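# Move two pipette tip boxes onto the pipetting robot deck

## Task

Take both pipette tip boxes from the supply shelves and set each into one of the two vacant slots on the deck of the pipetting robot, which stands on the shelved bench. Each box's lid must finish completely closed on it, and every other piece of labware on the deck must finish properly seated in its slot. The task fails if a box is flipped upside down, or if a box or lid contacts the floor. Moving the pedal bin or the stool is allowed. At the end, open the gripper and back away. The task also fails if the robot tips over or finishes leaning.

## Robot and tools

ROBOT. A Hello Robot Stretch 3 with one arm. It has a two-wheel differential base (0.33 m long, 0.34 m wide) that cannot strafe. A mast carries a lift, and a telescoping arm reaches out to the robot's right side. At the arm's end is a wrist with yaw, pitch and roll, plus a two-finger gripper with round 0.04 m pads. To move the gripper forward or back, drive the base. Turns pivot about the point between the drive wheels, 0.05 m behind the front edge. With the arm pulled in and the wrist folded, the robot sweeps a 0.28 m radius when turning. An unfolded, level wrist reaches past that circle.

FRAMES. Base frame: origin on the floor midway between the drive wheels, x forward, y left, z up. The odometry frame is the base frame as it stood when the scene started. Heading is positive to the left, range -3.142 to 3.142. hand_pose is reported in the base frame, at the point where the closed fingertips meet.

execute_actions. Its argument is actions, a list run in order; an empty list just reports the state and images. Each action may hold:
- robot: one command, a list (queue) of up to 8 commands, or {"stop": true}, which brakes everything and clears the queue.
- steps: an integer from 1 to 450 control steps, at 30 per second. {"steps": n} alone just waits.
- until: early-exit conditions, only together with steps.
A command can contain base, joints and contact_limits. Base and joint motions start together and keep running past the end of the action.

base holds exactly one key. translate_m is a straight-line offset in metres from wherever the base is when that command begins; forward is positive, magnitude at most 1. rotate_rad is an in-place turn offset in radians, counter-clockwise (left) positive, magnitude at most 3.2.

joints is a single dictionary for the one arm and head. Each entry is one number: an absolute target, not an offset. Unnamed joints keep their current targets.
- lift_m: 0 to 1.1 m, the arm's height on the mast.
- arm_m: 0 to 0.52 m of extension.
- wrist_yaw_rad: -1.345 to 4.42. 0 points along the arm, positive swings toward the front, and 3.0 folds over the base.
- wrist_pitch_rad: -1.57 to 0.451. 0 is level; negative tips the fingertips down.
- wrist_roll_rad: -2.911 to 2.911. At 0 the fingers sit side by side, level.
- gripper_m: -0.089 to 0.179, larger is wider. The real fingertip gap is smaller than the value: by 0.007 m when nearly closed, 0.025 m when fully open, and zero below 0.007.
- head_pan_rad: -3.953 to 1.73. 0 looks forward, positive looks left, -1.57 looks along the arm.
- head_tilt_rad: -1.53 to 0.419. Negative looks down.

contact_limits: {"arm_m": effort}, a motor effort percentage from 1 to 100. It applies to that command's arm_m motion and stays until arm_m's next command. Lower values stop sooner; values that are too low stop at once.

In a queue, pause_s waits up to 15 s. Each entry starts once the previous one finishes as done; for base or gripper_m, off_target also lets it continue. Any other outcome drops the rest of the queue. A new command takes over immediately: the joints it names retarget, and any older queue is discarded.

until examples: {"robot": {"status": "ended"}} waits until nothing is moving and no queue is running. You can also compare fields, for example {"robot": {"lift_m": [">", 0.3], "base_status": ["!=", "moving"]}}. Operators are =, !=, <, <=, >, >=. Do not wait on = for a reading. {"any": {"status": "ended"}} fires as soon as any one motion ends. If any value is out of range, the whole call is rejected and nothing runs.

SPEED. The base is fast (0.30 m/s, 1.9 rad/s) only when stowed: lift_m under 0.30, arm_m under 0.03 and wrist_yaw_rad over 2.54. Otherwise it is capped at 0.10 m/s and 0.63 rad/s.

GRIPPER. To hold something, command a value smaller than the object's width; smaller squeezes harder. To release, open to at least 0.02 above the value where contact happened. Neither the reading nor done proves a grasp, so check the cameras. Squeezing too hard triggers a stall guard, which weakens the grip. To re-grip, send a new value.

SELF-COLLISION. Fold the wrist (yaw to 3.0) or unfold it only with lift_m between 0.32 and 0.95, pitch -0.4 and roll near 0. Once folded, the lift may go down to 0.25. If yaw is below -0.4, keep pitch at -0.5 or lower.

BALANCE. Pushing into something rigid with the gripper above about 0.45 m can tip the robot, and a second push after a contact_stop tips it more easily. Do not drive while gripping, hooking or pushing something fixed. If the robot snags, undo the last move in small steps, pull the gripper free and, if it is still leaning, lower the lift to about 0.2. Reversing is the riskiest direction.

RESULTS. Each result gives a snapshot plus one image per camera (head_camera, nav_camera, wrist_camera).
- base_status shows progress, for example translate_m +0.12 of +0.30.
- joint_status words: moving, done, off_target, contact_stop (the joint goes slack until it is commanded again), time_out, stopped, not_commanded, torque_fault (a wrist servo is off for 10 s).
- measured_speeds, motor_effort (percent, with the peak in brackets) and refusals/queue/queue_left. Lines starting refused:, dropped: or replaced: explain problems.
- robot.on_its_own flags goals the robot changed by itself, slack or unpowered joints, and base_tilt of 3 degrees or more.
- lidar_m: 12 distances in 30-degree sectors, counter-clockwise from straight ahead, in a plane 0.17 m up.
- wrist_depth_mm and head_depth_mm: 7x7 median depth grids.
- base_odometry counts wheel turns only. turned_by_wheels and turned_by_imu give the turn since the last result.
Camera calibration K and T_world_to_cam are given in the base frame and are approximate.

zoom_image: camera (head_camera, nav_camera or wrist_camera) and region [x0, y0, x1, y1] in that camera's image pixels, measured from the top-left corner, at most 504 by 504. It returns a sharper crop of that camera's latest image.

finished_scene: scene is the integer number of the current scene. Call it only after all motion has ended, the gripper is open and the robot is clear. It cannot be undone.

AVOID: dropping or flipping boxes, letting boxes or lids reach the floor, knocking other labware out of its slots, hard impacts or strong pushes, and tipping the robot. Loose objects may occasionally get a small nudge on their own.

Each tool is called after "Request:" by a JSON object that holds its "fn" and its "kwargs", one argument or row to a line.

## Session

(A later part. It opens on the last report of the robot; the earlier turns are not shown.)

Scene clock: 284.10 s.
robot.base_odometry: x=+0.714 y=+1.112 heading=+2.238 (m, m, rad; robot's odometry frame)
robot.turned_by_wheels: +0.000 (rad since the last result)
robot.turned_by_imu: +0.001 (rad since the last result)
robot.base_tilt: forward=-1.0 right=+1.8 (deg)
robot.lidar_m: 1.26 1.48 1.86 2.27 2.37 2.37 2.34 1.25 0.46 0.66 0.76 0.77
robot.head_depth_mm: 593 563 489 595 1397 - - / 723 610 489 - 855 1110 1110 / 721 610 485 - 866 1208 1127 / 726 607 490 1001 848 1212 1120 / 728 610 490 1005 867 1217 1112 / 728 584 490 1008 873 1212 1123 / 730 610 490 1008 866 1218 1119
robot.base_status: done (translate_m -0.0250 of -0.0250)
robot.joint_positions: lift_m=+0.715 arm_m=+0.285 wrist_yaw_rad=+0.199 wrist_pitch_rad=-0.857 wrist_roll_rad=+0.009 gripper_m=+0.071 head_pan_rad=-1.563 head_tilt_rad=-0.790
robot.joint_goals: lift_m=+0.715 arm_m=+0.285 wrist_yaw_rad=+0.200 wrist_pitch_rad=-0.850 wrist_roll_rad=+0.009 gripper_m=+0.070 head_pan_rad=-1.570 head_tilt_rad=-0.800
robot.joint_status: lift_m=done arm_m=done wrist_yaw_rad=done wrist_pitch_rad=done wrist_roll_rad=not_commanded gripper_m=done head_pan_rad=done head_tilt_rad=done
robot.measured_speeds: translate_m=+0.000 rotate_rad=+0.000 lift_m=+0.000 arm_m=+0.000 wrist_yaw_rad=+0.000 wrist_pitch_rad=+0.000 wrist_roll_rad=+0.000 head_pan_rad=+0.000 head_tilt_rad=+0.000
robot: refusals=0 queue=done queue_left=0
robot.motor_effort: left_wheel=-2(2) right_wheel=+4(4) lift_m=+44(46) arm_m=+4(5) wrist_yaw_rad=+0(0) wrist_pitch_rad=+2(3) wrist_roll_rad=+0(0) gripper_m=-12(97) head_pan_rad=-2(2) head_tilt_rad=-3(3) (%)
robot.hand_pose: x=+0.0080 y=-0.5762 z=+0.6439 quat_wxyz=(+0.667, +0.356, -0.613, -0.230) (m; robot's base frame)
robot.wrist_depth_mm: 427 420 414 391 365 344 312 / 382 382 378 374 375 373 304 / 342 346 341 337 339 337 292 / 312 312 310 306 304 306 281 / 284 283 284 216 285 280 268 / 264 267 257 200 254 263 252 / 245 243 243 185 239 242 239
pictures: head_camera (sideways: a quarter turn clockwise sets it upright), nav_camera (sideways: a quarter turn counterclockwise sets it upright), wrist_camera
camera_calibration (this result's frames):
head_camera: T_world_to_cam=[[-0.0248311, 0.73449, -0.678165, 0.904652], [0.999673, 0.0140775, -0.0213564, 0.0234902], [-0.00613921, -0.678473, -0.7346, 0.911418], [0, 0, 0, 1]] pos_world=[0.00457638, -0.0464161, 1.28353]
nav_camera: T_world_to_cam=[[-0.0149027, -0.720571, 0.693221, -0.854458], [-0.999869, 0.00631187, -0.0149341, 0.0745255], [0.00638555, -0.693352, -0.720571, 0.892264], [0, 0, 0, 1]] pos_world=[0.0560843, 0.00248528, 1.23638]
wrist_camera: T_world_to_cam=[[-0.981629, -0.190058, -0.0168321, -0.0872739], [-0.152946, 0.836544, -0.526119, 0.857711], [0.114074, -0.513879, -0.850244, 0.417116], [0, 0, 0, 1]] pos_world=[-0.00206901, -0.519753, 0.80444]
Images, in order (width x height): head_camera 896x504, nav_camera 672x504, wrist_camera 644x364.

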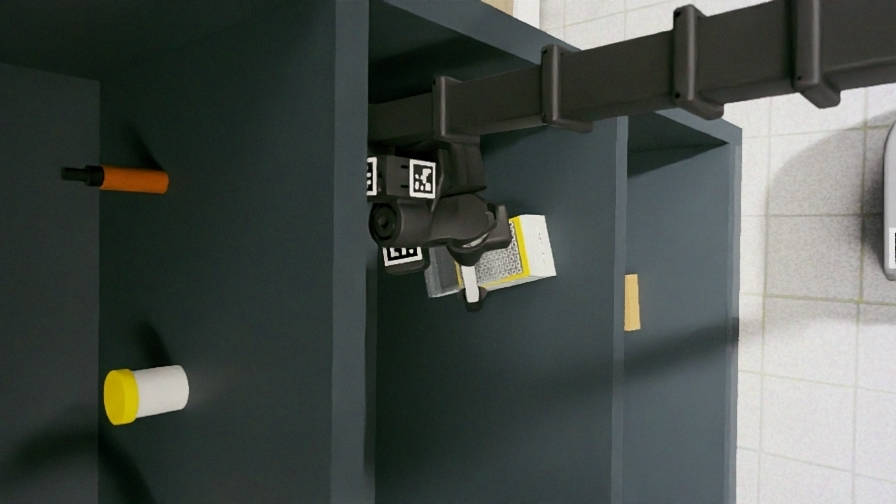

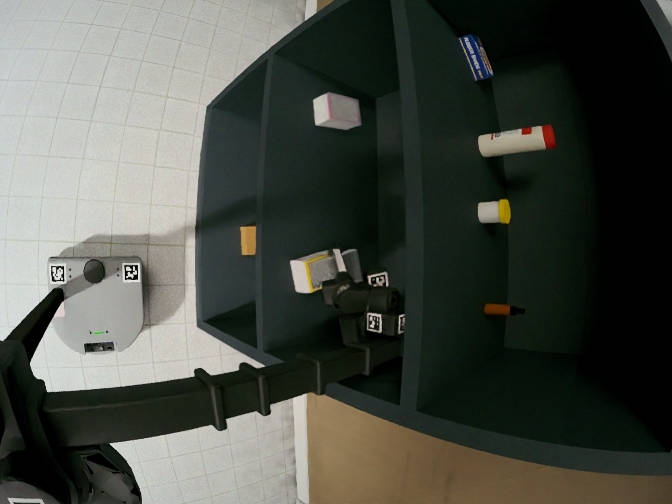

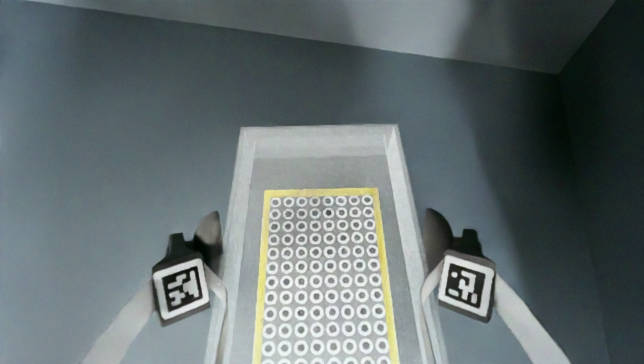

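Request:
{"fn": "execute_actions", "kwargs": {
  "actions": [
    {"robot":[{"joints":{"arm_m":0.0,"gripper_m":0.06}},{"base":{"rotate_rad":0.74},"joints":{"lift_m":0.95,"wrist_yaw_rad":0.0}},{"base":{"translate_m":0.6}},{"base":{"translate_m":0.58}},{"base":{"rotate_rad":0.817},"joints":{"head_tilt_rad":-0.7}}],"steps":450,"until":{"robot":{"status":"ended"}}},
    {"steps":450,"until":{"robot":{"status":"ended"}}}
  ]
}}

Scene clock: 319.20 s.
robot.base_odometry: x=-0.450 y=+1.305 heading=-2.489 (m, m, rad; robot's odometry frame)
robot.turned_by_wheels: +1.557 (rad since the last result)
robot.turned_by_imu: +1.572 (rad since the last result)
robot.base_tilt: forward=-0.9 right=+2.0 (deg)
robot.lidar_m: 2.05 1.61 2.10 3.15 2.40 1.61 1.25 0.95 0.59 0.74 1.11 0.67
robot.head_depth_mm: 986 1137 773 - - - 1092 / 999 1129 938 766 - - 1102 / 999 1141 933 720 - - 1102 / 1000 1144 968 747 633 1277 1148 / 587 1000 770 744 659 1307 1136 / 495 538 731 747 658 1314 1145 / 459 530 932 762 658 1312 1136
robot.base_status: done (rotate_rad +0.8168 of +0.8170)
robot.joint_positions: lift_m=+0.950 arm_m=+0.000 wrist_yaw_rad=+0.001 wrist_pitch_rad=-0.858 wrist_roll_rad=+0.009 gripper_m=+0.061 head_pan_rad=-1.563 head_tilt_rad=-0.705
robot.joint_goals: lift_m=+0.950 arm_m=+0.000 wrist_yaw_rad=+0.000 wrist_pitch_rad=-0.850 wrist_roll_rad=+0.009 gripper_m=+0.060 head_pan_rad=-1.570 head_tilt_rad=-0.700
robot.joint_status: lift_m=done arm_m=done wrist_yaw_rad=done wrist_pitch_rad=done wrist_roll_rad=not_commanded gripper_m=done head_pan_rad=done head_tilt_rad=done
robot.measured_speeds: translate_m=+0.000 rotate_rad=+0.000 lift_m=+0.000 arm_m=+0.000 wrist_yaw_rad=+0.000 wrist_pitch_rad=+0.000 wrist_roll_rad=+0.000 head_pan_rad=+0.000 head_tilt_rad=+0.000
robot: refusals=0 queue=done queue_left=0
robot.motor_effort: left_wheel=-3(7) right_wheel=+4(9) lift_m=+43(45) arm_m=-6(8) wrist_yaw_rad=-1(1) wrist_pitch_rad=+3(3) wrist_roll_rad=+1(0) gripper_m=-15(61) head_pan_rad=-3(1) head_tilt_rad=+3(11) (%)
robot.hand_pose: x=-0.0214 y=-0.2947 z=+0.8789 quat_wxyz=(+0.641, +0.293, -0.645, -0.295) (m; robot's base frame)
robot.wrist_depth_mm: 433 421 417 398 394 412 412 / 393 384 378 361 355 370 366 / 352 350 351 337 334 333 331 / 324 318 317 317 317 317 314 / 723 - - - - - - / - 963 - - - - - / 924 935 935 920 916 929 904
pictures: head_camera (sideways: a quarter turn clockwise sets it upright), nav_camera (sideways: a quarter turn counterclockwise sets it upright), wrist_camera
camera_calibration (this result's frames):
head_camera: T_world_to_cam=[[-0.024361, 0.673946, -0.738379, 0.98312], [0.999687, 0.0122248, -0.0218242, 0.0241015], [-0.00568178, -0.73868, -0.674033, 0.832642], [0, 0, 0, 1]] pos_world=[0.00458674, -0.0478085, 1.28767]
nav_camera: T_world_to_cam=[[-0.0153822, -0.658794, 0.752166, -0.931276], [-0.999858, 0.00499371, -0.0160739, 0.076011], [0.00683326, -0.752307, -0.658777, 0.81189], [0, 0, 0, 1]] pos_world=[0.0561273, -0.00310768, 1.23655]
wrist_camera: T_world_to_cam=[[-0.999836, 0.00663323, -0.0168247, -0.00109834], [0.01449, 0.850499, -0.525777, 0.748742], [0.0108218, -0.525935, -0.850456, 0.759305], [0, 0, 0, 1]] pos_world=[-0.0201645, -0.237452, 1.03941]
Images, in order (width x height): head_camera 896x504, nav_camera 672x504, wrist_camera 644x364.

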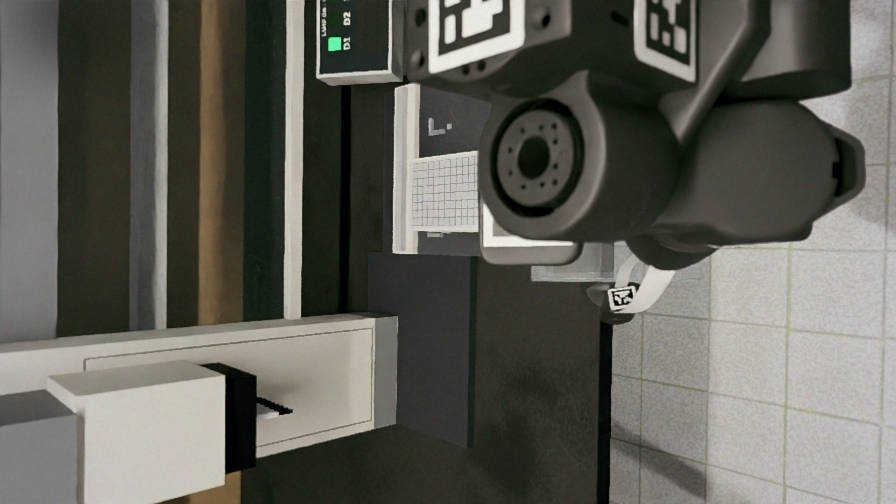

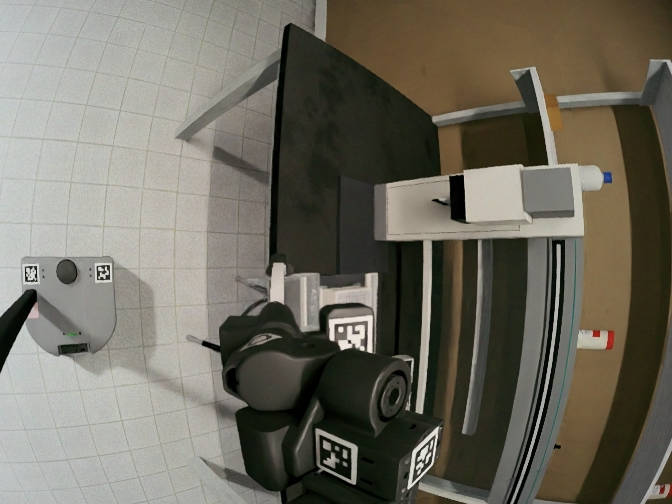

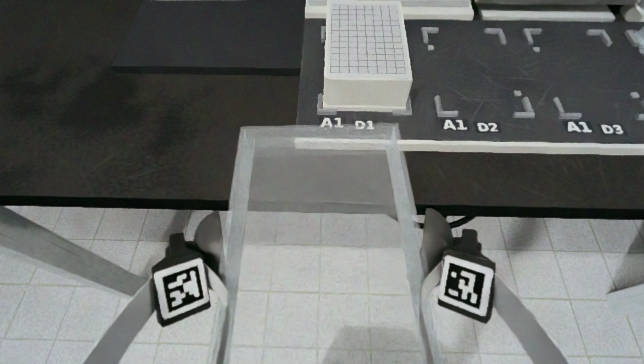

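Request:
{"fn": "execute_actions", "kwargs": {
  "actions": [
    {"robot":{"base":{"translate_m":-0.043},"joints":{"arm_m":0.26,"lift_m":0.93}},"steps":450,"until":{"robot":{"status":"ended"}}}
  ]
}}

Scene clock: 341.57 s.
robot.base_odometry: x=-0.416 y=+1.331 heading=-2.489 (m, m, rad; robot's odometry frame)
robot.turned_by_wheels: +0.000 (rad since the last result)
robot.turned_by_imu: +0.001 (rad since the last result)
robot.base_tilt: forward=-1.0 right=+1.9 (deg)
robot.lidar_m: 2.09 1.66 2.16 3.16 2.35 1.57 1.20 0.91 0.57 0.73 1.11 0.71
robot.head_depth_mm: 987 1003 - 719 643 1312 1146 / 992 996 775 743 643 1262 1141 / 990 1006 - 702 644 1319 1135 / 1001 1121 954 681 642 1316 1136 / 994 1143 973 744 641 1313 1145 / 567 613 732 745 661 1313 1142 / 480 528 750 742 662 1310 1142
robot.base_status: done (translate_m -0.0430 of -0.0430)
robot.joint_positions: lift_m=+0.930 arm_m=+0.260 wrist_yaw_rad=+0.000 wrist_pitch_rad=-0.858 wrist_roll_rad=+0.009 gripper_m=+0.061 head_pan_rad=-1.563 head_tilt_rad=-0.704
robot.joint_goals: lift_m=+0.930 arm_m=+0.260 wrist_yaw_rad=+0.000 wrist_pitch_rad=-0.850 wrist_roll_rad=+0.009 gripper_m=+0.060 head_pan_rad=-1.570 head_tilt_rad=-0.700
robot.joint_status: lift_m=done arm_m=done wrist_yaw_rad=done wrist_pitch_rad=done wrist_roll_rad=not_commanded gripper_m=done head_pan_rad=done head_tilt_rad=done
robot.measured_speeds: translate_m=+0.000 rotate_rad=+0.000 lift_m=+0.000 arm_m=+0.000 wrist_yaw_rad=+0.000 wrist_pitch_rad=+0.000 wrist_roll_rad=+0.000 head_pan_rad=+0.000 head_tilt_rad=+0.000
robot: refusals=0 queue=done queue_left=0
robot.motor_effort: left_wheel=-2(8) right_wheel=+4(6) lift_m=+32(44) arm_m=+5(5) wrist_yaw_rad=+0(1) wrist_pitch_rad=+2(3) wrist_roll_rad=+0(0) gripper_m=-15(15) head_pan_rad=-1(2) head_tilt_rad=+3(2) (%)
robot.hand_pose: x=-0.0216 y=-0.5539 z=+0.8593 quat_wxyz=(+0.640, +0.293, -0.645, -0.296) (m; robot's base frame)
robot.wrist_depth_mm: 199 265 400 400 400 396 240 / 228 264 359 359 354 273 236 / 279 291 310 306 308 272 236 / 282 283 277 274 273 276 288 / 259 257 257 213 255 254 256 / 241 244 230 196 230 236 236 / 235 234 222 183 217 219 218
pictures: head_camera (sideways: a quarter turn clockwise sets it upright), nav_camera (sideways: a quarter turn counterclockwise sets it upright), wrist_camera
camera_calibration (this result's frames):
head_camera: T_world_to_cam=[[-0.0243163, 0.673886, -0.738435, 0.983193], [0.999688, 0.0121574, -0.0218245, 0.0241019], [-0.00572979, -0.738735, -0.673971, 0.832563], [0, 0, 0, 1]] pos_world=[0.00458362, -0.0478096, 1.28767]
nav_camera: T_world_to_cam=[[-0.0154259, -0.65873, 0.752221, -0.931347], [-0.999858, 0.00505793, -0.0160749, 0.0760124], [0.00678435, -0.752362, -0.658715, 0.811809], [0, 0, 0, 1]] pos_world=[0.0561271, -0.00311639, 1.23655]
wrist_camera: T_world_to_cam=[[-0.999828, 0.00787087, -0.016822, 0.000790757], [0.015538, 0.850653, -0.525498, 0.95878], [0.0101736, -0.525669, -0.850629, 0.606583], [0, 0, 0, 1]] pos_world=[-0.020278, -0.496734, 1.01983]
Images, in order (width x height): head_camera 896x504, nav_camera 672x504, wrist_camera 644x364.

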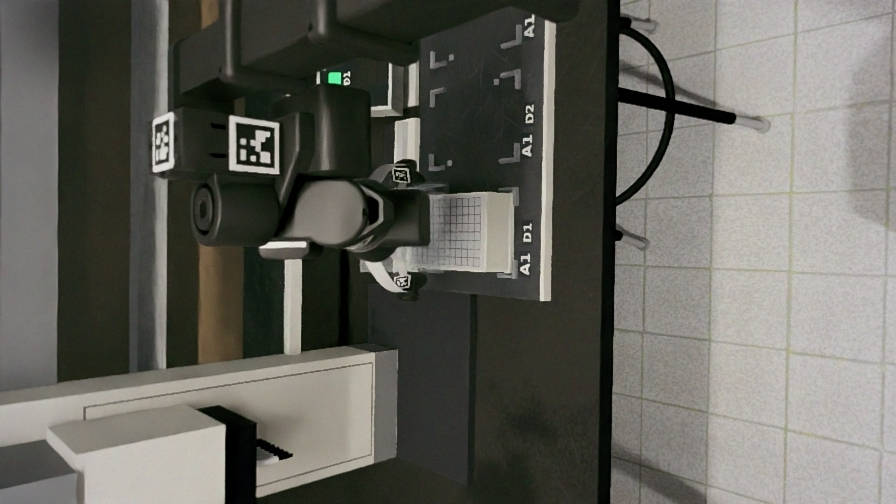

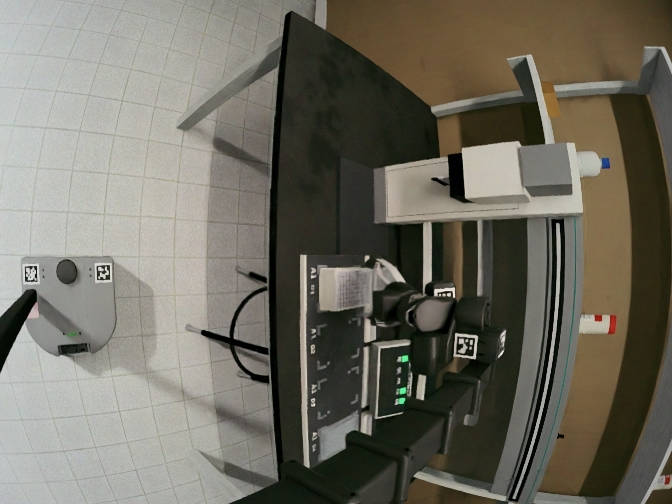

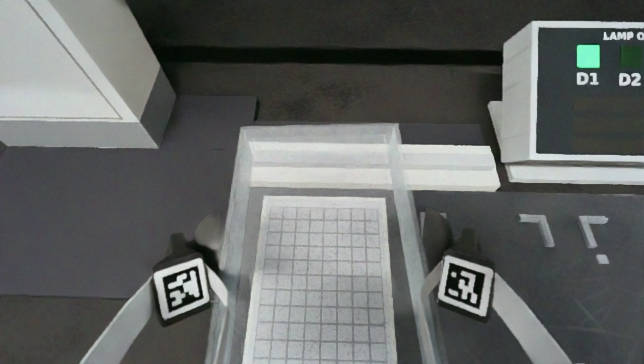

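Request:
{"fn": "execute_actions", "kwargs": {
  "actions": [
    {"robot":{"base":{"translate_m":0.009},"joints":{"arm_m":0.252,"lift_m":0.905,"wrist_yaw_rad":-0.05}},"steps":450,"until":{"robot":{"status":"ended"}}}
  ]
}}

Scene clock: 351.07 s.
robot.base_odometry: x=-0.423 y=+1.326 heading=-2.489 (m, m, rad; robot's odometry frame)
robot.turned_by_wheels: +0.000 (rad since the last result)
robot.turned_by_imu: +0.001 (rad since the last result)
robot.base_tilt: forward=-0.9 right=+1.9 (deg)
robot.lidar_m: 2.08 1.64 2.15 3.16 2.36 1.58 1.21 0.92 0.57 0.74 1.11 0.70
robot.head_depth_mm: 992 1131 - - 646 1318 1146 / 992 1111 - 722 644 1257 1145 / 998 1114 - 700 639 1313 1141 / 998 1152 954 680 642 1315 1144 / 1001 1148 939 741 641 1314 1142 / 560 603 730 746 661 1313 1145 / 476 528 791 747 659 1304 1141
robot.base_status: done (translate_m +0.0090 of +0.0090)
robot.joint_positions: lift_m=+0.905 arm_m=+0.252 wrist_yaw_rad=-0.048 wrist_pitch_rad=-0.858 wrist_roll_rad=+0.009 gripper_m=+0.061 head_pan_rad=-1.563 head_tilt_rad=-0.704
robot.joint_goals: lift_m=+0.905 arm_m=+0.252 wrist_yaw_rad=-0.050 wrist_pitch_rad=-0.850 wrist_roll_rad=+0.009 gripper_m=+0.060 head_pan_rad=-1.570 head_tilt_rad=-0.700
robot.joint_status: lift_m=done arm_m=done wrist_yaw_rad=done wrist_pitch_rad=done wrist_roll_rad=not_commanded gripper_m=done head_pan_rad=done head_tilt_rad=done
robot.measured_speeds: translate_m=+0.000 rotate_rad=+0.000 lift_m=+0.000 arm_m=+0.000 wrist_yaw_rad=+0.000 wrist_pitch_rad=+0.000 wrist_roll_rad=+0.000 head_pan_rad=+0.000 head_tilt_rad=+0.000
robot: refusals=0 queue=done queue_left=0
robot.motor_effort: left_wheel=-2(5) right_wheel=+3(10) lift_m=+31(32) arm_m=-6(9) wrist_yaw_rad=-2(1) wrist_pitch_rad=+3(2) wrist_roll_rad=+0(0) gripper_m=-15(15) head_pan_rad=-1(2) head_tilt_rad=+3(3) (%)
robot.hand_pose: x=-0.0288 y=-0.5464 z=+0.8343 quat_wxyz=(+0.633, +0.277, -0.652, -0.311) (m; robot's base frame)
robot.wrist_depth_mm: 202 353 361 359 362 262 224 / 227 275 315 323 320 261 223 / 269 273 275 258 260 273 276 / 253 255 251 202 245 251 248 / 232 234 225 186 224 231 229 / 218 221 207 172 174 213 210 / 212 210 197 161 165 197 197
pictures: head_camera (sideways: a quarter turn clockwise sets it upright), nav_camera (sideways: a quarter turn counterclockwise sets it upright), wrist_camera
camera_calibration (this result's frames):
head_camera: T_world_to_cam=[[-0.0243163, 0.673886, -0.738435, 0.983193], [0.999688, 0.0121574, -0.0218245, 0.0241019], [-0.00572978, -0.738736, -0.673971, 0.832562], [0, 0, 0, 1]] pos_world=[0.00458362, -0.0478096, 1.28767]
nav_camera: T_world_to_cam=[[-0.0154259, -0.65873, 0.752222, -0.931347], [-0.999858, 0.00505792, -0.0160749, 0.0760124], [0.00678436, -0.752363, -0.658714, 0.811808], [0, 0, 0, 1]] pos_world=[0.0561271, -0.00311642, 1.23655]
wrist_camera: T_world_to_cam=[[-0.998267, 0.0563852, -0.0168221, 0.0196213], [0.0568039, 0.848907, -0.52548, 0.939613], [-0.0153489, -0.525526, -0.850639, 0.588688], [0, 0, 0, 1]] pos_world=[-0.0247507, -0.48938, 0.994839]
Images, in order (width x height): head_camera 896x504, nav_camera 672x504, wrist_camera 644x364.

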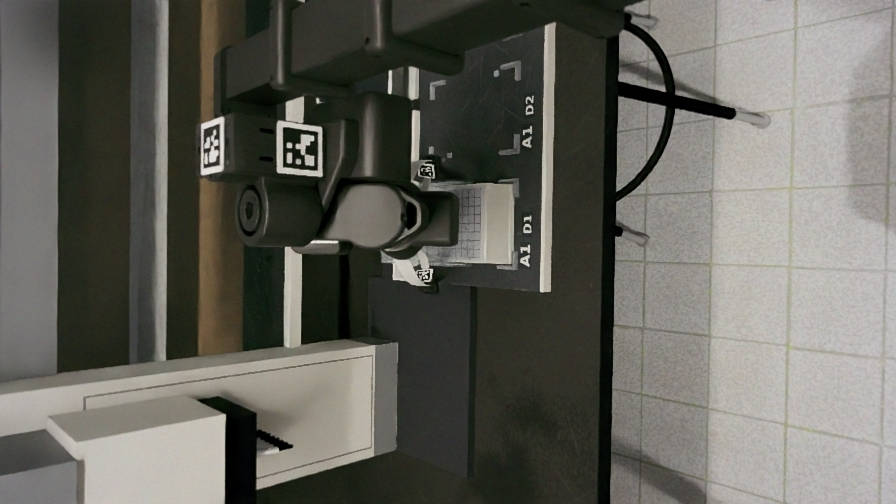

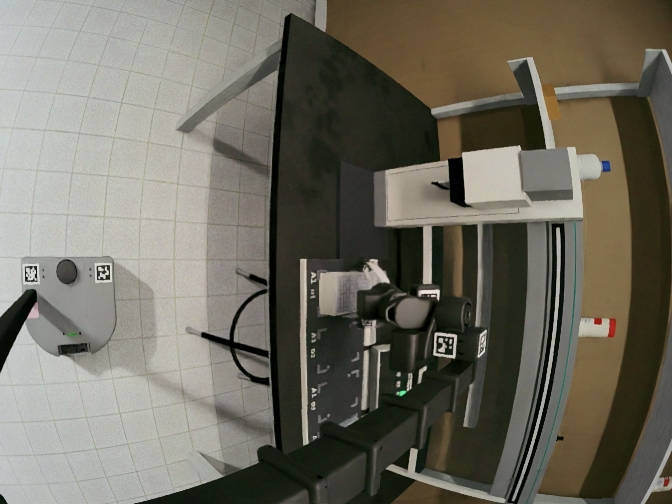

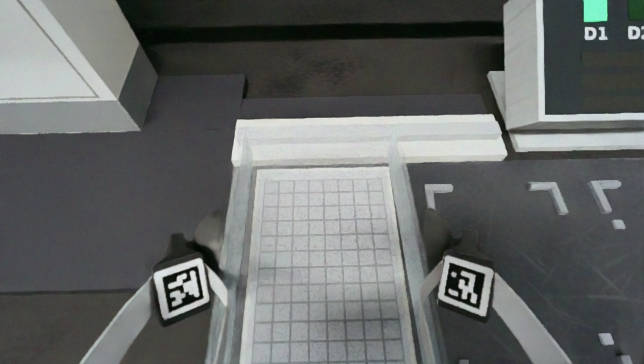

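Request:
{"fn": "zoom_image", "kwargs": {
  "camera": "wrist_camera",
  "region": [190, 110, 460, 364]
}}

Region (190, 110, 460, 364) of wrist_camera's 644x364 image, scaled by 1.867; it fills the top 474 rows of this view, and the rest is white.

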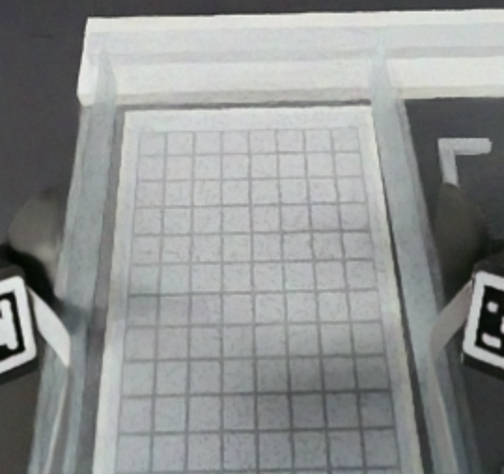

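Request:
{"fn": "execute_actions", "kwargs": {
  "actions": [
    {"robot":[{"base":{"translate_m":-0.002}},{"joints":{"lift_m":0.88}}],"steps":450,"until":{"robot":{"status":"ended"}}}
  ]
}}

Scene clock: 360.23 s.
robot.base_odometry: x=-0.422 y=+1.327 heading=-2.489 (m, m, rad; robot's odometry frame)
robot.turned_by_wheels: +0.000 (rad since the last result)
robot.turned_by_imu: +0.000 (rad since the last result)
robot.base_tilt: forward=-1.0 right=+1.7 (deg)
robot.lidar_m: 2.08 1.65 2.15 3.16 2.35 1.58 1.21 0.91 0.57 0.74 1.11 0.70
robot.head_depth_mm: 997 1128 1061 - 633 1284 1135 / 1000 1115 - 721 643 1264 1141 / 999 1125 - 692 643 1319 1143 / 990 1144 933 692 644 1321 1141 / 1001 1144 903 747 644 1308 1138 / 569 618 735 744 662 1320 1141 / 480 530 775 746 661 1320 1141
robot.base_status: done (translate_m -0.0020 of -0.0020)
robot.joint_positions: lift_m=+0.885 arm_m=+0.252 wrist_yaw_rad=-0.049 wrist_pitch_rad=-0.844 wrist_roll_rad=+0.009 gripper_m=+0.061 head_pan_rad=-1.563 head_tilt_rad=-0.704
robot.joint_goals: lift_m=+0.885 arm_m=+0.252 wrist_yaw_rad=-0.050 wrist_pitch_rad=-0.850 wrist_roll_rad=+0.009 gripper_m=+0.060 head_pan_rad=-1.570 head_tilt_rad=-0.700
robot.joint_status: lift_m=contact_stop arm_m=done wrist_yaw_rad=done wrist_pitch_rad=done wrist_roll_rad=not_commanded gripper_m=done head_pan_rad=done head_tilt_rad=done
robot.measured_speeds: translate_m=+0.000 rotate_rad=+0.000 lift_m=+0.003 arm_m=-0.002 wrist_yaw_rad=+0.000 wrist_pitch_rad=+0.048 wrist_roll_rad=+0.000 head_pan_rad=+0.000 head_tilt_rad=+0.000
robot: refusals=0 queue=dropped queue_left=0
robot.on_its_own: lift_m is slack since a contact_stop, until your next command for it (your +0.880 is given up)
robot.motor_effort: left_wheel=-3(6) right_wheel=+0(7) lift_m=+24(32) arm_m=+2(6) wrist_yaw_rad=-1(2) wrist_pitch_rad=-2(3) wrist_roll_rad=+0(0) gripper_m=-15(15) head_pan_rad=-1(2) head_tilt_rad=+2(2) (%)
robot.hand_pose: x=-0.0290 y=-0.5489 z=+0.8164 quat_wxyz=(+0.635, +0.272, -0.654, -0.307) (m; robot's base frame)
robot.wrist_depth_mm: 203 338 348 344 343 326 213 / 226 280 301 305 305 282 213 / 258 261 252 246 245 248 261 / 238 238 233 186 229 232 232 / 218 217 176 169 192 213 212 / 206 204 160 157 159 198 195 / 194 196 150 145 148 182 182
pictures: head_camera (sideways: a quarter turn clockwise sets it upright), nav_camera (sideways: a quarter turn counterclockwise sets it upright), wrist_camera
camera_calibration (this result's frames):
head_camera: T_world_to_cam=[[-0.0243101, 0.673571, -0.738723, 0.983568], [0.999688, 0.0121424, -0.0218265, 0.0241045], [-0.00573182, -0.739023, -0.673656, 0.832152], [0, 0, 0, 1]] pos_world=[0.00458339, -0.0478156, 1.28769]
nav_camera: T_world_to_cam=[[-0.0154321, -0.658408, 0.752503, -0.931714], [-0.999858, 0.00505678, -0.0160803, 0.0760194], [0.00678219, -0.752644, -0.658393, 0.81139], [0, 0, 0, 1]] pos_world=[0.0561273, -0.0031446, 1.23655]
wrist_camera: T_world_to_cam=[[-0.998251, 0.0566436, -0.0169377, 0.0194773], [0.0568582, 0.841277, -0.537606, 0.938048], [-0.0162026, -0.537629, -0.843026, 0.559282], [0, 0, 0, 1]] pos_world=[-0.0248307, -0.489575, 0.976119]
Images, in order (width x height): head_camera 896x504, nav_camera 672x504, wrist_camera 644x364.

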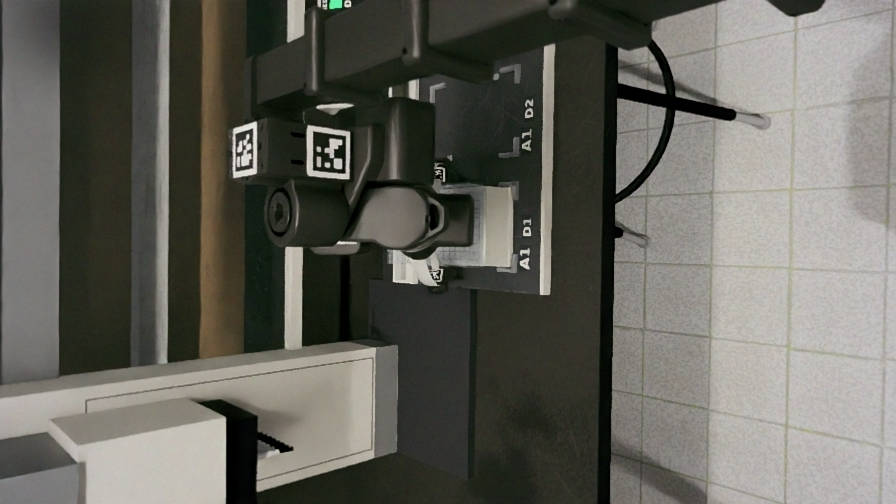

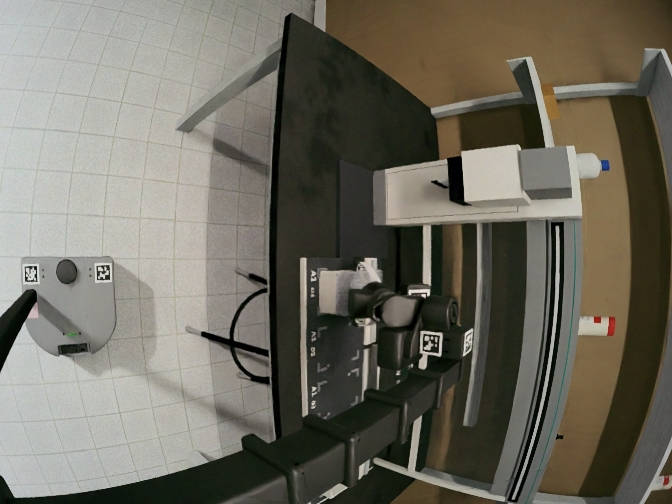

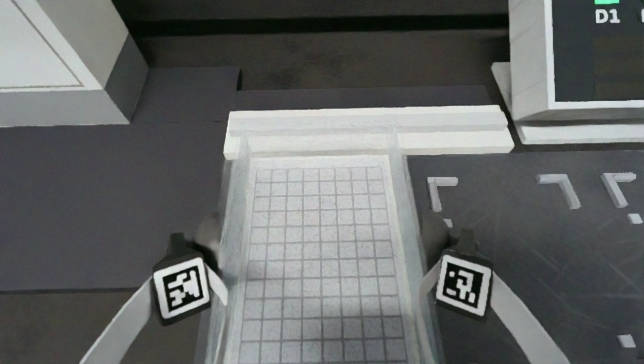

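Request:
{"fn": "execute_actions", "kwargs": {
  "actions": [
    {"robot":[{"joints":{"lift_m":0.891}},{"joints":{"gripper_m":0.14}},{"joints":{"lift_m":0.95}},{"joints":{"arm_m":0.1}}],"steps":450,"until":{"robot":{"status":"ended"}}}
  ]
}}

Scene clock: 368.07 s.
robot.base_odometry: x=-0.422 y=+1.327 heading=-2.489 (m, m, rad; robot's odometry frame)
robot.turned_by_wheels: +0.000 (rad since the last result)
robot.turned_by_imu: +0.000 (rad since the last result)
robot.base_tilt: forward=-1.2 right=+2.0 (deg)
robot.lidar_m: 2.08 1.65 2.15 3.17 2.36 1.58 1.21 0.92 0.57 0.74 1.10 0.70
robot.head_depth_mm: 988 1131 - - 620 1314 1131 / 989 1135 - - 618 1260 1138 / 998 1137 1053 - 623 1308 1143 / 997 1133 955 723 643 1321 1145 / 997 1145 937 745 641 1310 1145 / 566 615 731 745 643 1324 1143 / 479 530 769 743 663 1320 1144
robot.base_status: done (translate_m -0.0020 of -0.0020)
robot.joint_positions: lift_m=+0.950 arm_m=+0.100 wrist_yaw_rad=-0.049 wrist_pitch_rad=-0.856 wrist_roll_rad=+0.009 gripper_m=+0.140 head_pan_rad=-1.563 head_tilt_rad=-0.704
robot.joint_goals: lift_m=+0.950 arm_m=+0.100 wrist_yaw_rad=-0.050 wrist_pitch_rad=-0.850 wrist_roll_rad=+0.009 gripper_m=+0.140 head_pan_rad=-1.570 head_tilt_rad=-0.700
robot.joint_status: lift_m=done arm_m=done wrist_yaw_rad=done wrist_pitch_rad=done wrist_roll_rad=not_commanded gripper_m=done head_pan_rad=done head_tilt_rad=done
robot.measured_speeds: translate_m=+0.000 rotate_rad=+0.000 lift_m=+0.000 arm_m=+0.000 wrist_yaw_rad=+0.000 wrist_pitch_rad=+0.000 wrist_roll_rad=+0.000 head_pan_rad=+0.000 head_tilt_rad=+0.000
robot: refusals=0 queue=done queue_left=0
robot.motor_effort: left_wheel=+0(1) right_wheel=+1(6) lift_m=+43(45) arm_m=-6(4) wrist_yaw_rad=-1(2) wrist_pitch_rad=+2(2) wrist_roll_rad=+0(0) gripper_m=+0(92) head_pan_rad=-1(3) head_tilt_rad=+2(2) (%)
robot.hand_pose: x=-0.0289 y=-0.3948 z=+0.8791 quat_wxyz=(+0.633, +0.277, -0.653, -0.311) (m; robot's base frame)
robot.wrist_depth_mm: 365 359 418 429 426 338 341 / 382 370 373 310 368 367 361 / 336 340 335 279 333 328 331 / 320 320 314 279 301 301 299 / 294 297 289 283 283 280 281 / 273 - 269 270 269 - 267 / 659 906 911 912 926 917 913
pictures: head_camera (sideways: a quarter turn clockwise sets it upright), nav_camera (sideways: a quarter turn counterclockwise sets it upright), wrist_camera
camera_calibration (this result's frames):
head_camera: T_world_to_cam=[[-0.0243135, 0.673494, -0.738793, 0.98366], [0.999688, 0.0121461, -0.021827, 0.0241051], [-0.00572688, -0.739093, -0.673579, 0.832052], [0, 0, 0, 1]] pos_world=[0.00458368, -0.0478171, 1.2877]
nav_camera: T_world_to_cam=[[-0.0154288, -0.65833, 0.752571, -0.931803], [-0.999858, 0.00504915, -0.0160817, 0.0760212], [0.0067872, -0.752712, -0.658315, 0.811288], [0, 0, 0, 1]] pos_world=[0.0561274, -0.0031511, 1.23655]
wrist_camera: T_world_to_cam=[[-0.998231, 0.05703, -0.0168358, 0.011974], [0.0573325, 0.847968, -0.526938, 0.835355], [-0.0157751, -0.52697, -0.849737, 0.705113], [0, 0, 0, 1]] pos_world=[-0.024817, -0.337464, 1.03954]
Images, in order (width x height): head_camera 896x504, nav_camera 672x504, wrist_camera 644x364.

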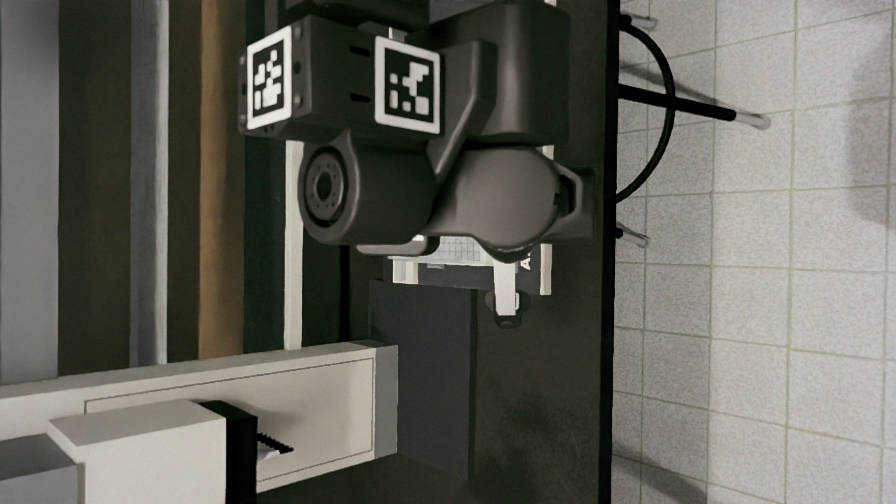

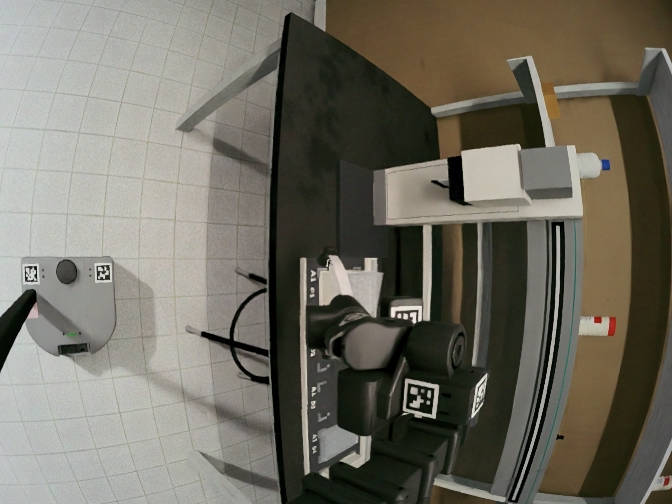

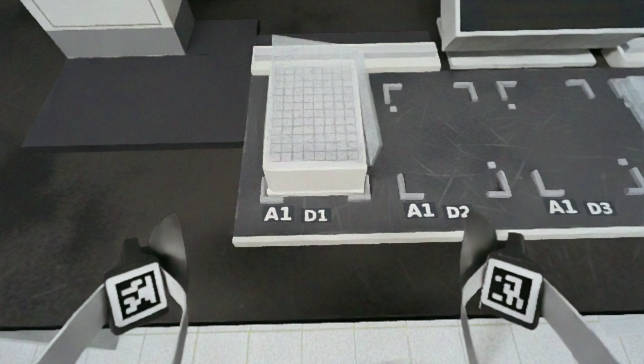

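Request:
{"fn": "zoom_image", "kwargs": {
  "camera": "wrist_camera",
  "region": [230, 20, 530, 250]
}}

Region (230, 20, 530, 250) of wrist_camera's 644x364 image, scaled by 1.680; it fills the top 386 rows of this view, and the rest is white.

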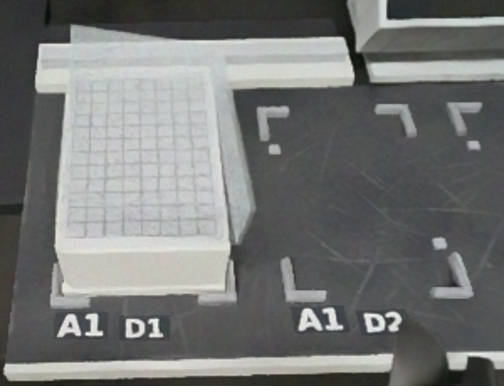

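Request:
{"fn": "execute_actions", "kwargs": {
  "actions": [
    {"robot":[{"base":{"translate_m":-0.004},"joints":{"arm_m":0.252,"gripper_m":0.15}},{"joints":{"lift_m":0.888}},{"joints":{"gripper_m":0.06}},{"joints":{"lift_m":0.93}}],"steps":450,"until":{"robot":{"status":"ended"}}}
  ]
}}

Scene clock: 388.13 s.
robot.base_odometry: x=-0.418 y=+1.329 heading=-2.489 (m, m, rad; robot's odometry frame)
robot.turned_by_wheels: +0.000 (rad since the last result)
robot.turned_by_imu: +0.001 (rad since the last result)
robot.base_tilt: forward=-1.1 right=+2.1 (deg)
robot.lidar_m: 2.09 1.65 2.15 3.15 2.36 1.57 1.20 0.91 0.57 0.74 1.11 0.70
robot.head_depth_mm: 997 997 - 721 641 1315 1145 / 996 996 - 743 644 1259 1142 / 997 1010 - 699 641 1314 1144 / 1000 1117 934 678 643 1319 1142 / 996 1148 937 743 641 1317 1133 / 567 616 732 744 644 1315 1138 / 479 528 753 745 659 1316 1144
robot.base_status: done (translate_m -0.0040 of -0.0040)
robot.joint_positions: lift_m=+0.930 arm_m=+0.252 wrist_yaw_rad=-0.050 wrist_pitch_rad=-0.857 wrist_roll_rad=+0.009 gripper_m=+0.061 head_pan_rad=-1.563 head_tilt_rad=-0.704
robot.joint_goals: lift_m=+0.930 arm_m=+0.252 wrist_yaw_rad=-0.050 wrist_pitch_rad=-0.850 wrist_roll_rad=+0.009 gripper_m=+0.060 head_pan_rad=-1.570 head_tilt_rad=-0.700
robot.joint_status: lift_m=done arm_m=done wrist_yaw_rad=done wrist_pitch_rad=done wrist_roll_rad=not_commanded gripper_m=done head_pan_rad=done head_tilt_rad=done
robot.measured_speeds: translate_m=+0.000 rotate_rad=+0.000 lift_m=+0.000 arm_m=+0.000 wrist_yaw_rad=+0.000 wrist_pitch_rad=+0.000 wrist_roll_rad=+0.000 head_pan_rad=+0.000 head_tilt_rad=+0.000
robot: refusals=0 queue=done queue_left=0
robot.motor_effort: left_wheel=-1(5) right_wheel=+2(5) lift_m=+44(45) arm_m=+5(6) wrist_yaw_rad=+0(1) wrist_pitch_rad=+2(2) wrist_roll_rad=+0(0) gripper_m=-19(100) head_pan_rad=-2(2) head_tilt_rad=+3(3) (%)
robot.hand_pose: x=-0.0290 y=-0.5459 z=+0.8590 quat_wxyz=(+0.633, +0.277, -0.653, -0.311) (m; robot's base frame)
robot.wrist_depth_mm: 206 392 402 401 398 266 248 / 227 289 354 360 355 250 246 / 275 295 306 308 309 270 245 / 281 282 282 277 275 278 276 / 259 262 250 212 252 257 255 / 243 243 203 197 233 240 235 / 233 230 215 183 217 218 218
pictures: head_camera (sideways: a quarter turn clockwise sets it upright), nav_camera (sideways: a quarter turn counterclockwise sets it upright), wrist_camera
camera_calibration (this result's frames):
head_camera: T_world_to_cam=[[-0.0243102, 0.673494, -0.738793, 0.98366], [0.999688, 0.0121412, -0.021827, 0.0241051], [-0.0057305, -0.739093, -0.673579, 0.832052], [0, 0, 0, 1]] pos_world=[0.00458345, -0.0478171, 1.2877]
nav_camera: T_world_to_cam=[[-0.015432, -0.65833, 0.752571, -0.931803], [-0.999858, 0.00505403, -0.0160817, 0.0760212], [0.00678352, -0.752712, -0.658315, 0.811288], [0, 0, 0, 1]] pos_world=[0.0561274, -0.00315134, 1.23655]
wrist_camera: T_world_to_cam=[[-0.998202, 0.0575233, -0.0168294, 0.0204551], [0.0577612, 0.848371, -0.526242, 0.952534], [-0.0159936, -0.526268, -0.850168, 0.609115], [0, 0, 0, 1]] pos_world=[-0.0248593, -0.488721, 1.01946]
Images, in order (width x height): head_camera 896x504, nav_camera 672x504, wrist_camera 644x364.

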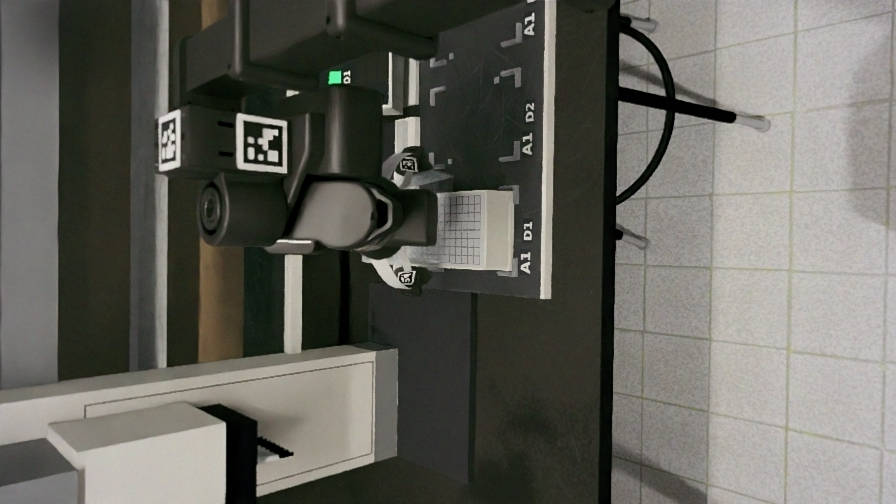

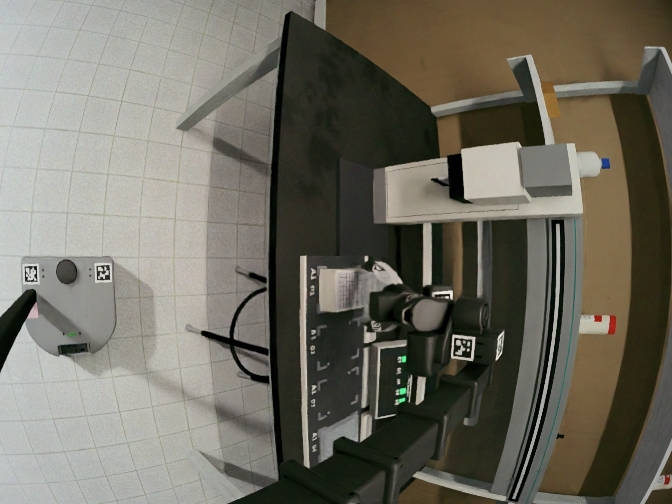

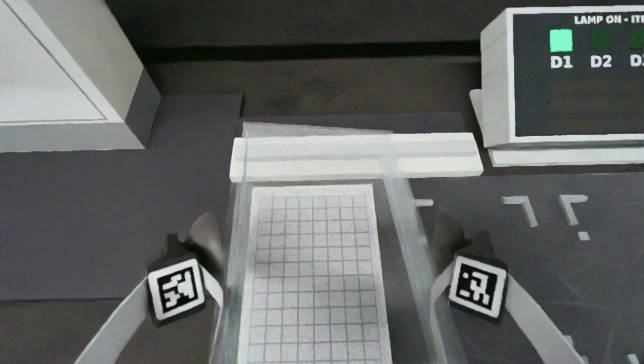

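Request:
{"fn": "execute_actions", "kwargs": {
  "actions": [
    {"robot":[{"base":{"translate_m":-0.023},"joints":{"wrist_yaw_rad":0.2,"arm_m":0.256}},{"joints":{"lift_m":0.912}}],"steps":450,"until":{"robot":{"status":"ended"}}}
  ]
}}

Scene clock: 396.07 s.
robot.base_odometry: x=-0.400 y=+1.343 heading=-2.489 (m, m, rad; robot's odometry frame)
robot.turned_by_wheels: +0.000 (rad since the last result)
robot.turned_by_imu: +0.001 (rad since the last result)
robot.base_tilt: forward=-1.0 right=+1.8 (deg)
robot.lidar_m: 2.11 1.68 2.19 3.15 2.32 1.55 1.18 0.89 0.56 0.74 1.10 0.72
robot.head_depth_mm: 990 1107 - 698 642 1313 1147 / 990 1006 - 744 641 1264 1144 / 995 1055 - 721 642 1312 1135 / 1000 1141 935 663 642 1316 1140 / 998 1137 933 731 642 1319 1148 / 586 653 750 747 644 1318 1144 / 500 539 734 745 662 1319 1139
robot.base_status: done (translate_m -0.0230 of -0.0230)
robot.joint_positions: lift_m=+0.912 arm_m=+0.256 wrist_yaw_rad=+0.198 wrist_pitch_rad=-0.858 wrist_roll_rad=+0.009 gripper_m=+0.061 head_pan_rad=-1.563 head_tilt_rad=-0.704
robot.joint_goals: lift_m=+0.912 arm_m=+0.256 wrist_yaw_rad=+0.200 wrist_pitch_rad=-0.850 wrist_roll_rad=+0.009 gripper_m=+0.060 head_pan_rad=-1.570 head_tilt_rad=-0.700
robot.joint_status: lift_m=done arm_m=done wrist_yaw_rad=done wrist_pitch_rad=done wrist_roll_rad=not_commanded gripper_m=done head_pan_rad=done head_tilt_rad=done
robot.measured_speeds: translate_m=+0.000 rotate_rad=+0.000 lift_m=+0.000 arm_m=+0.000 wrist_yaw_rad=+0.000 wrist_pitch_rad=+0.000 wrist_roll_rad=+0.000 head_pan_rad=+0.000 head_tilt_rad=+0.000
robot: refusals=0 queue=done queue_left=0
robot.motor_effort: left_wheel=+0(6) right_wheel=+1(5) lift_m=+31(44) arm_m=+5(6) wrist_yaw_rad=+1(1) wrist_pitch_rad=+2(3) wrist_roll_rad=+0(0) gripper_m=-18(19) head_pan_rad=-2(2) head_tilt_rad=+1(3) (%)
robot.hand_pose: x=+0.0079 y=-0.5472 z=+0.8414 quat_wxyz=(+0.667, +0.355, -0.613, -0.231) (m; robot's base frame)
robot.wrist_depth_mm: 251 239 367 369 374 372 368 / 314 282 312 332 329 329 222 / 290 288 286 271 285 292 213 / 265 262 261 212 254 248 244 / 248 246 240 195 197 235 237 / 235 235 213 179 184 222 220 / 215 213 172 167 198 202 204
pictures: head_camera (sideways: a quarter turn clockwise sets it upright), nav_camera (sideways: a quarter turn counterclockwise sets it upright), wrist_camera
camera_calibration (this result's frames):
head_camera: T_world_to_cam=[[-0.0243101, 0.673494, -0.738793, 0.98366], [0.999688, 0.0121411, -0.021827, 0.0241051], [-0.00573058, -0.739093, -0.673579, 0.832052], [0, 0, 0, 1]] pos_world=[0.00458344, -0.0478171, 1.2877]
nav_camera: T_world_to_cam=[[-0.0154321, -0.65833, 0.752571, -0.931803], [-0.999858, 0.00505415, -0.0160817, 0.0760212], [0.00678343, -0.752712, -0.658315, 0.811288], [0, 0, 0, 1]] pos_world=[0.0561274, -0.00315136, 1.23655]
wrist_camera: T_world_to_cam=[[-0.981781, -0.18927, -0.0168263, -0.0781277], [-0.152291, 0.836729, -0.526014, 0.937296], [0.113638, -0.513868, -0.850309, 0.599978], [0, 0, 0, 1]] pos_world=[-0.00214248, -0.490741, 1.00188]
Images, in order (width x height): head_camera 896x504, nav_camera 672x504, wrist_camera 644x364.

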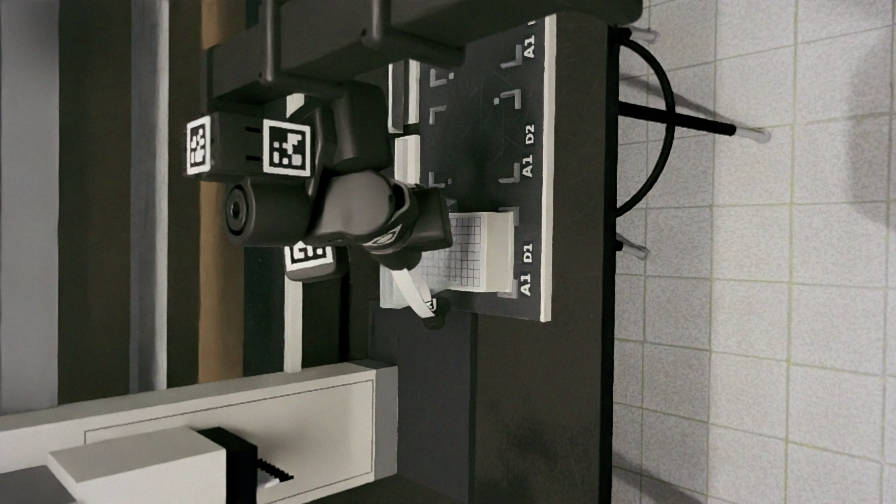

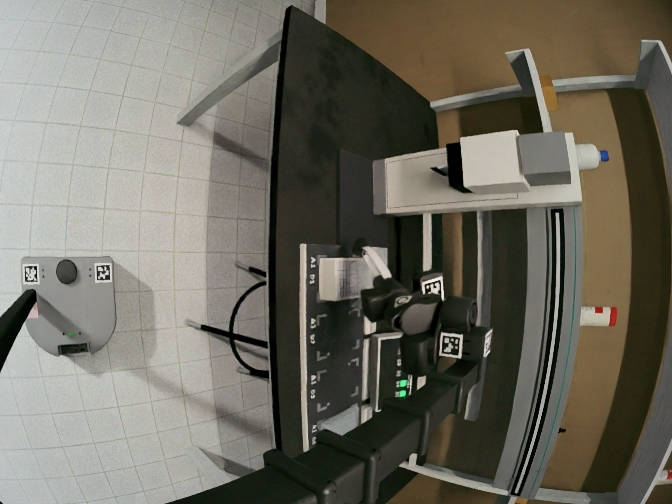

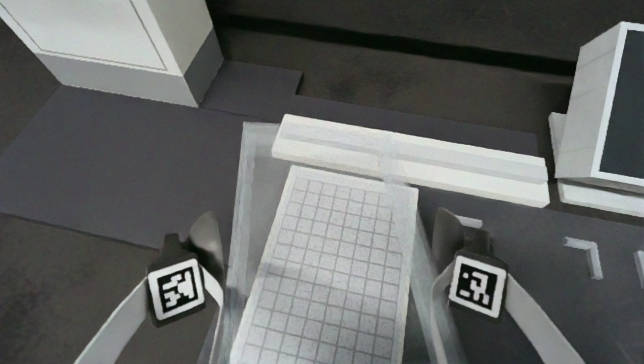

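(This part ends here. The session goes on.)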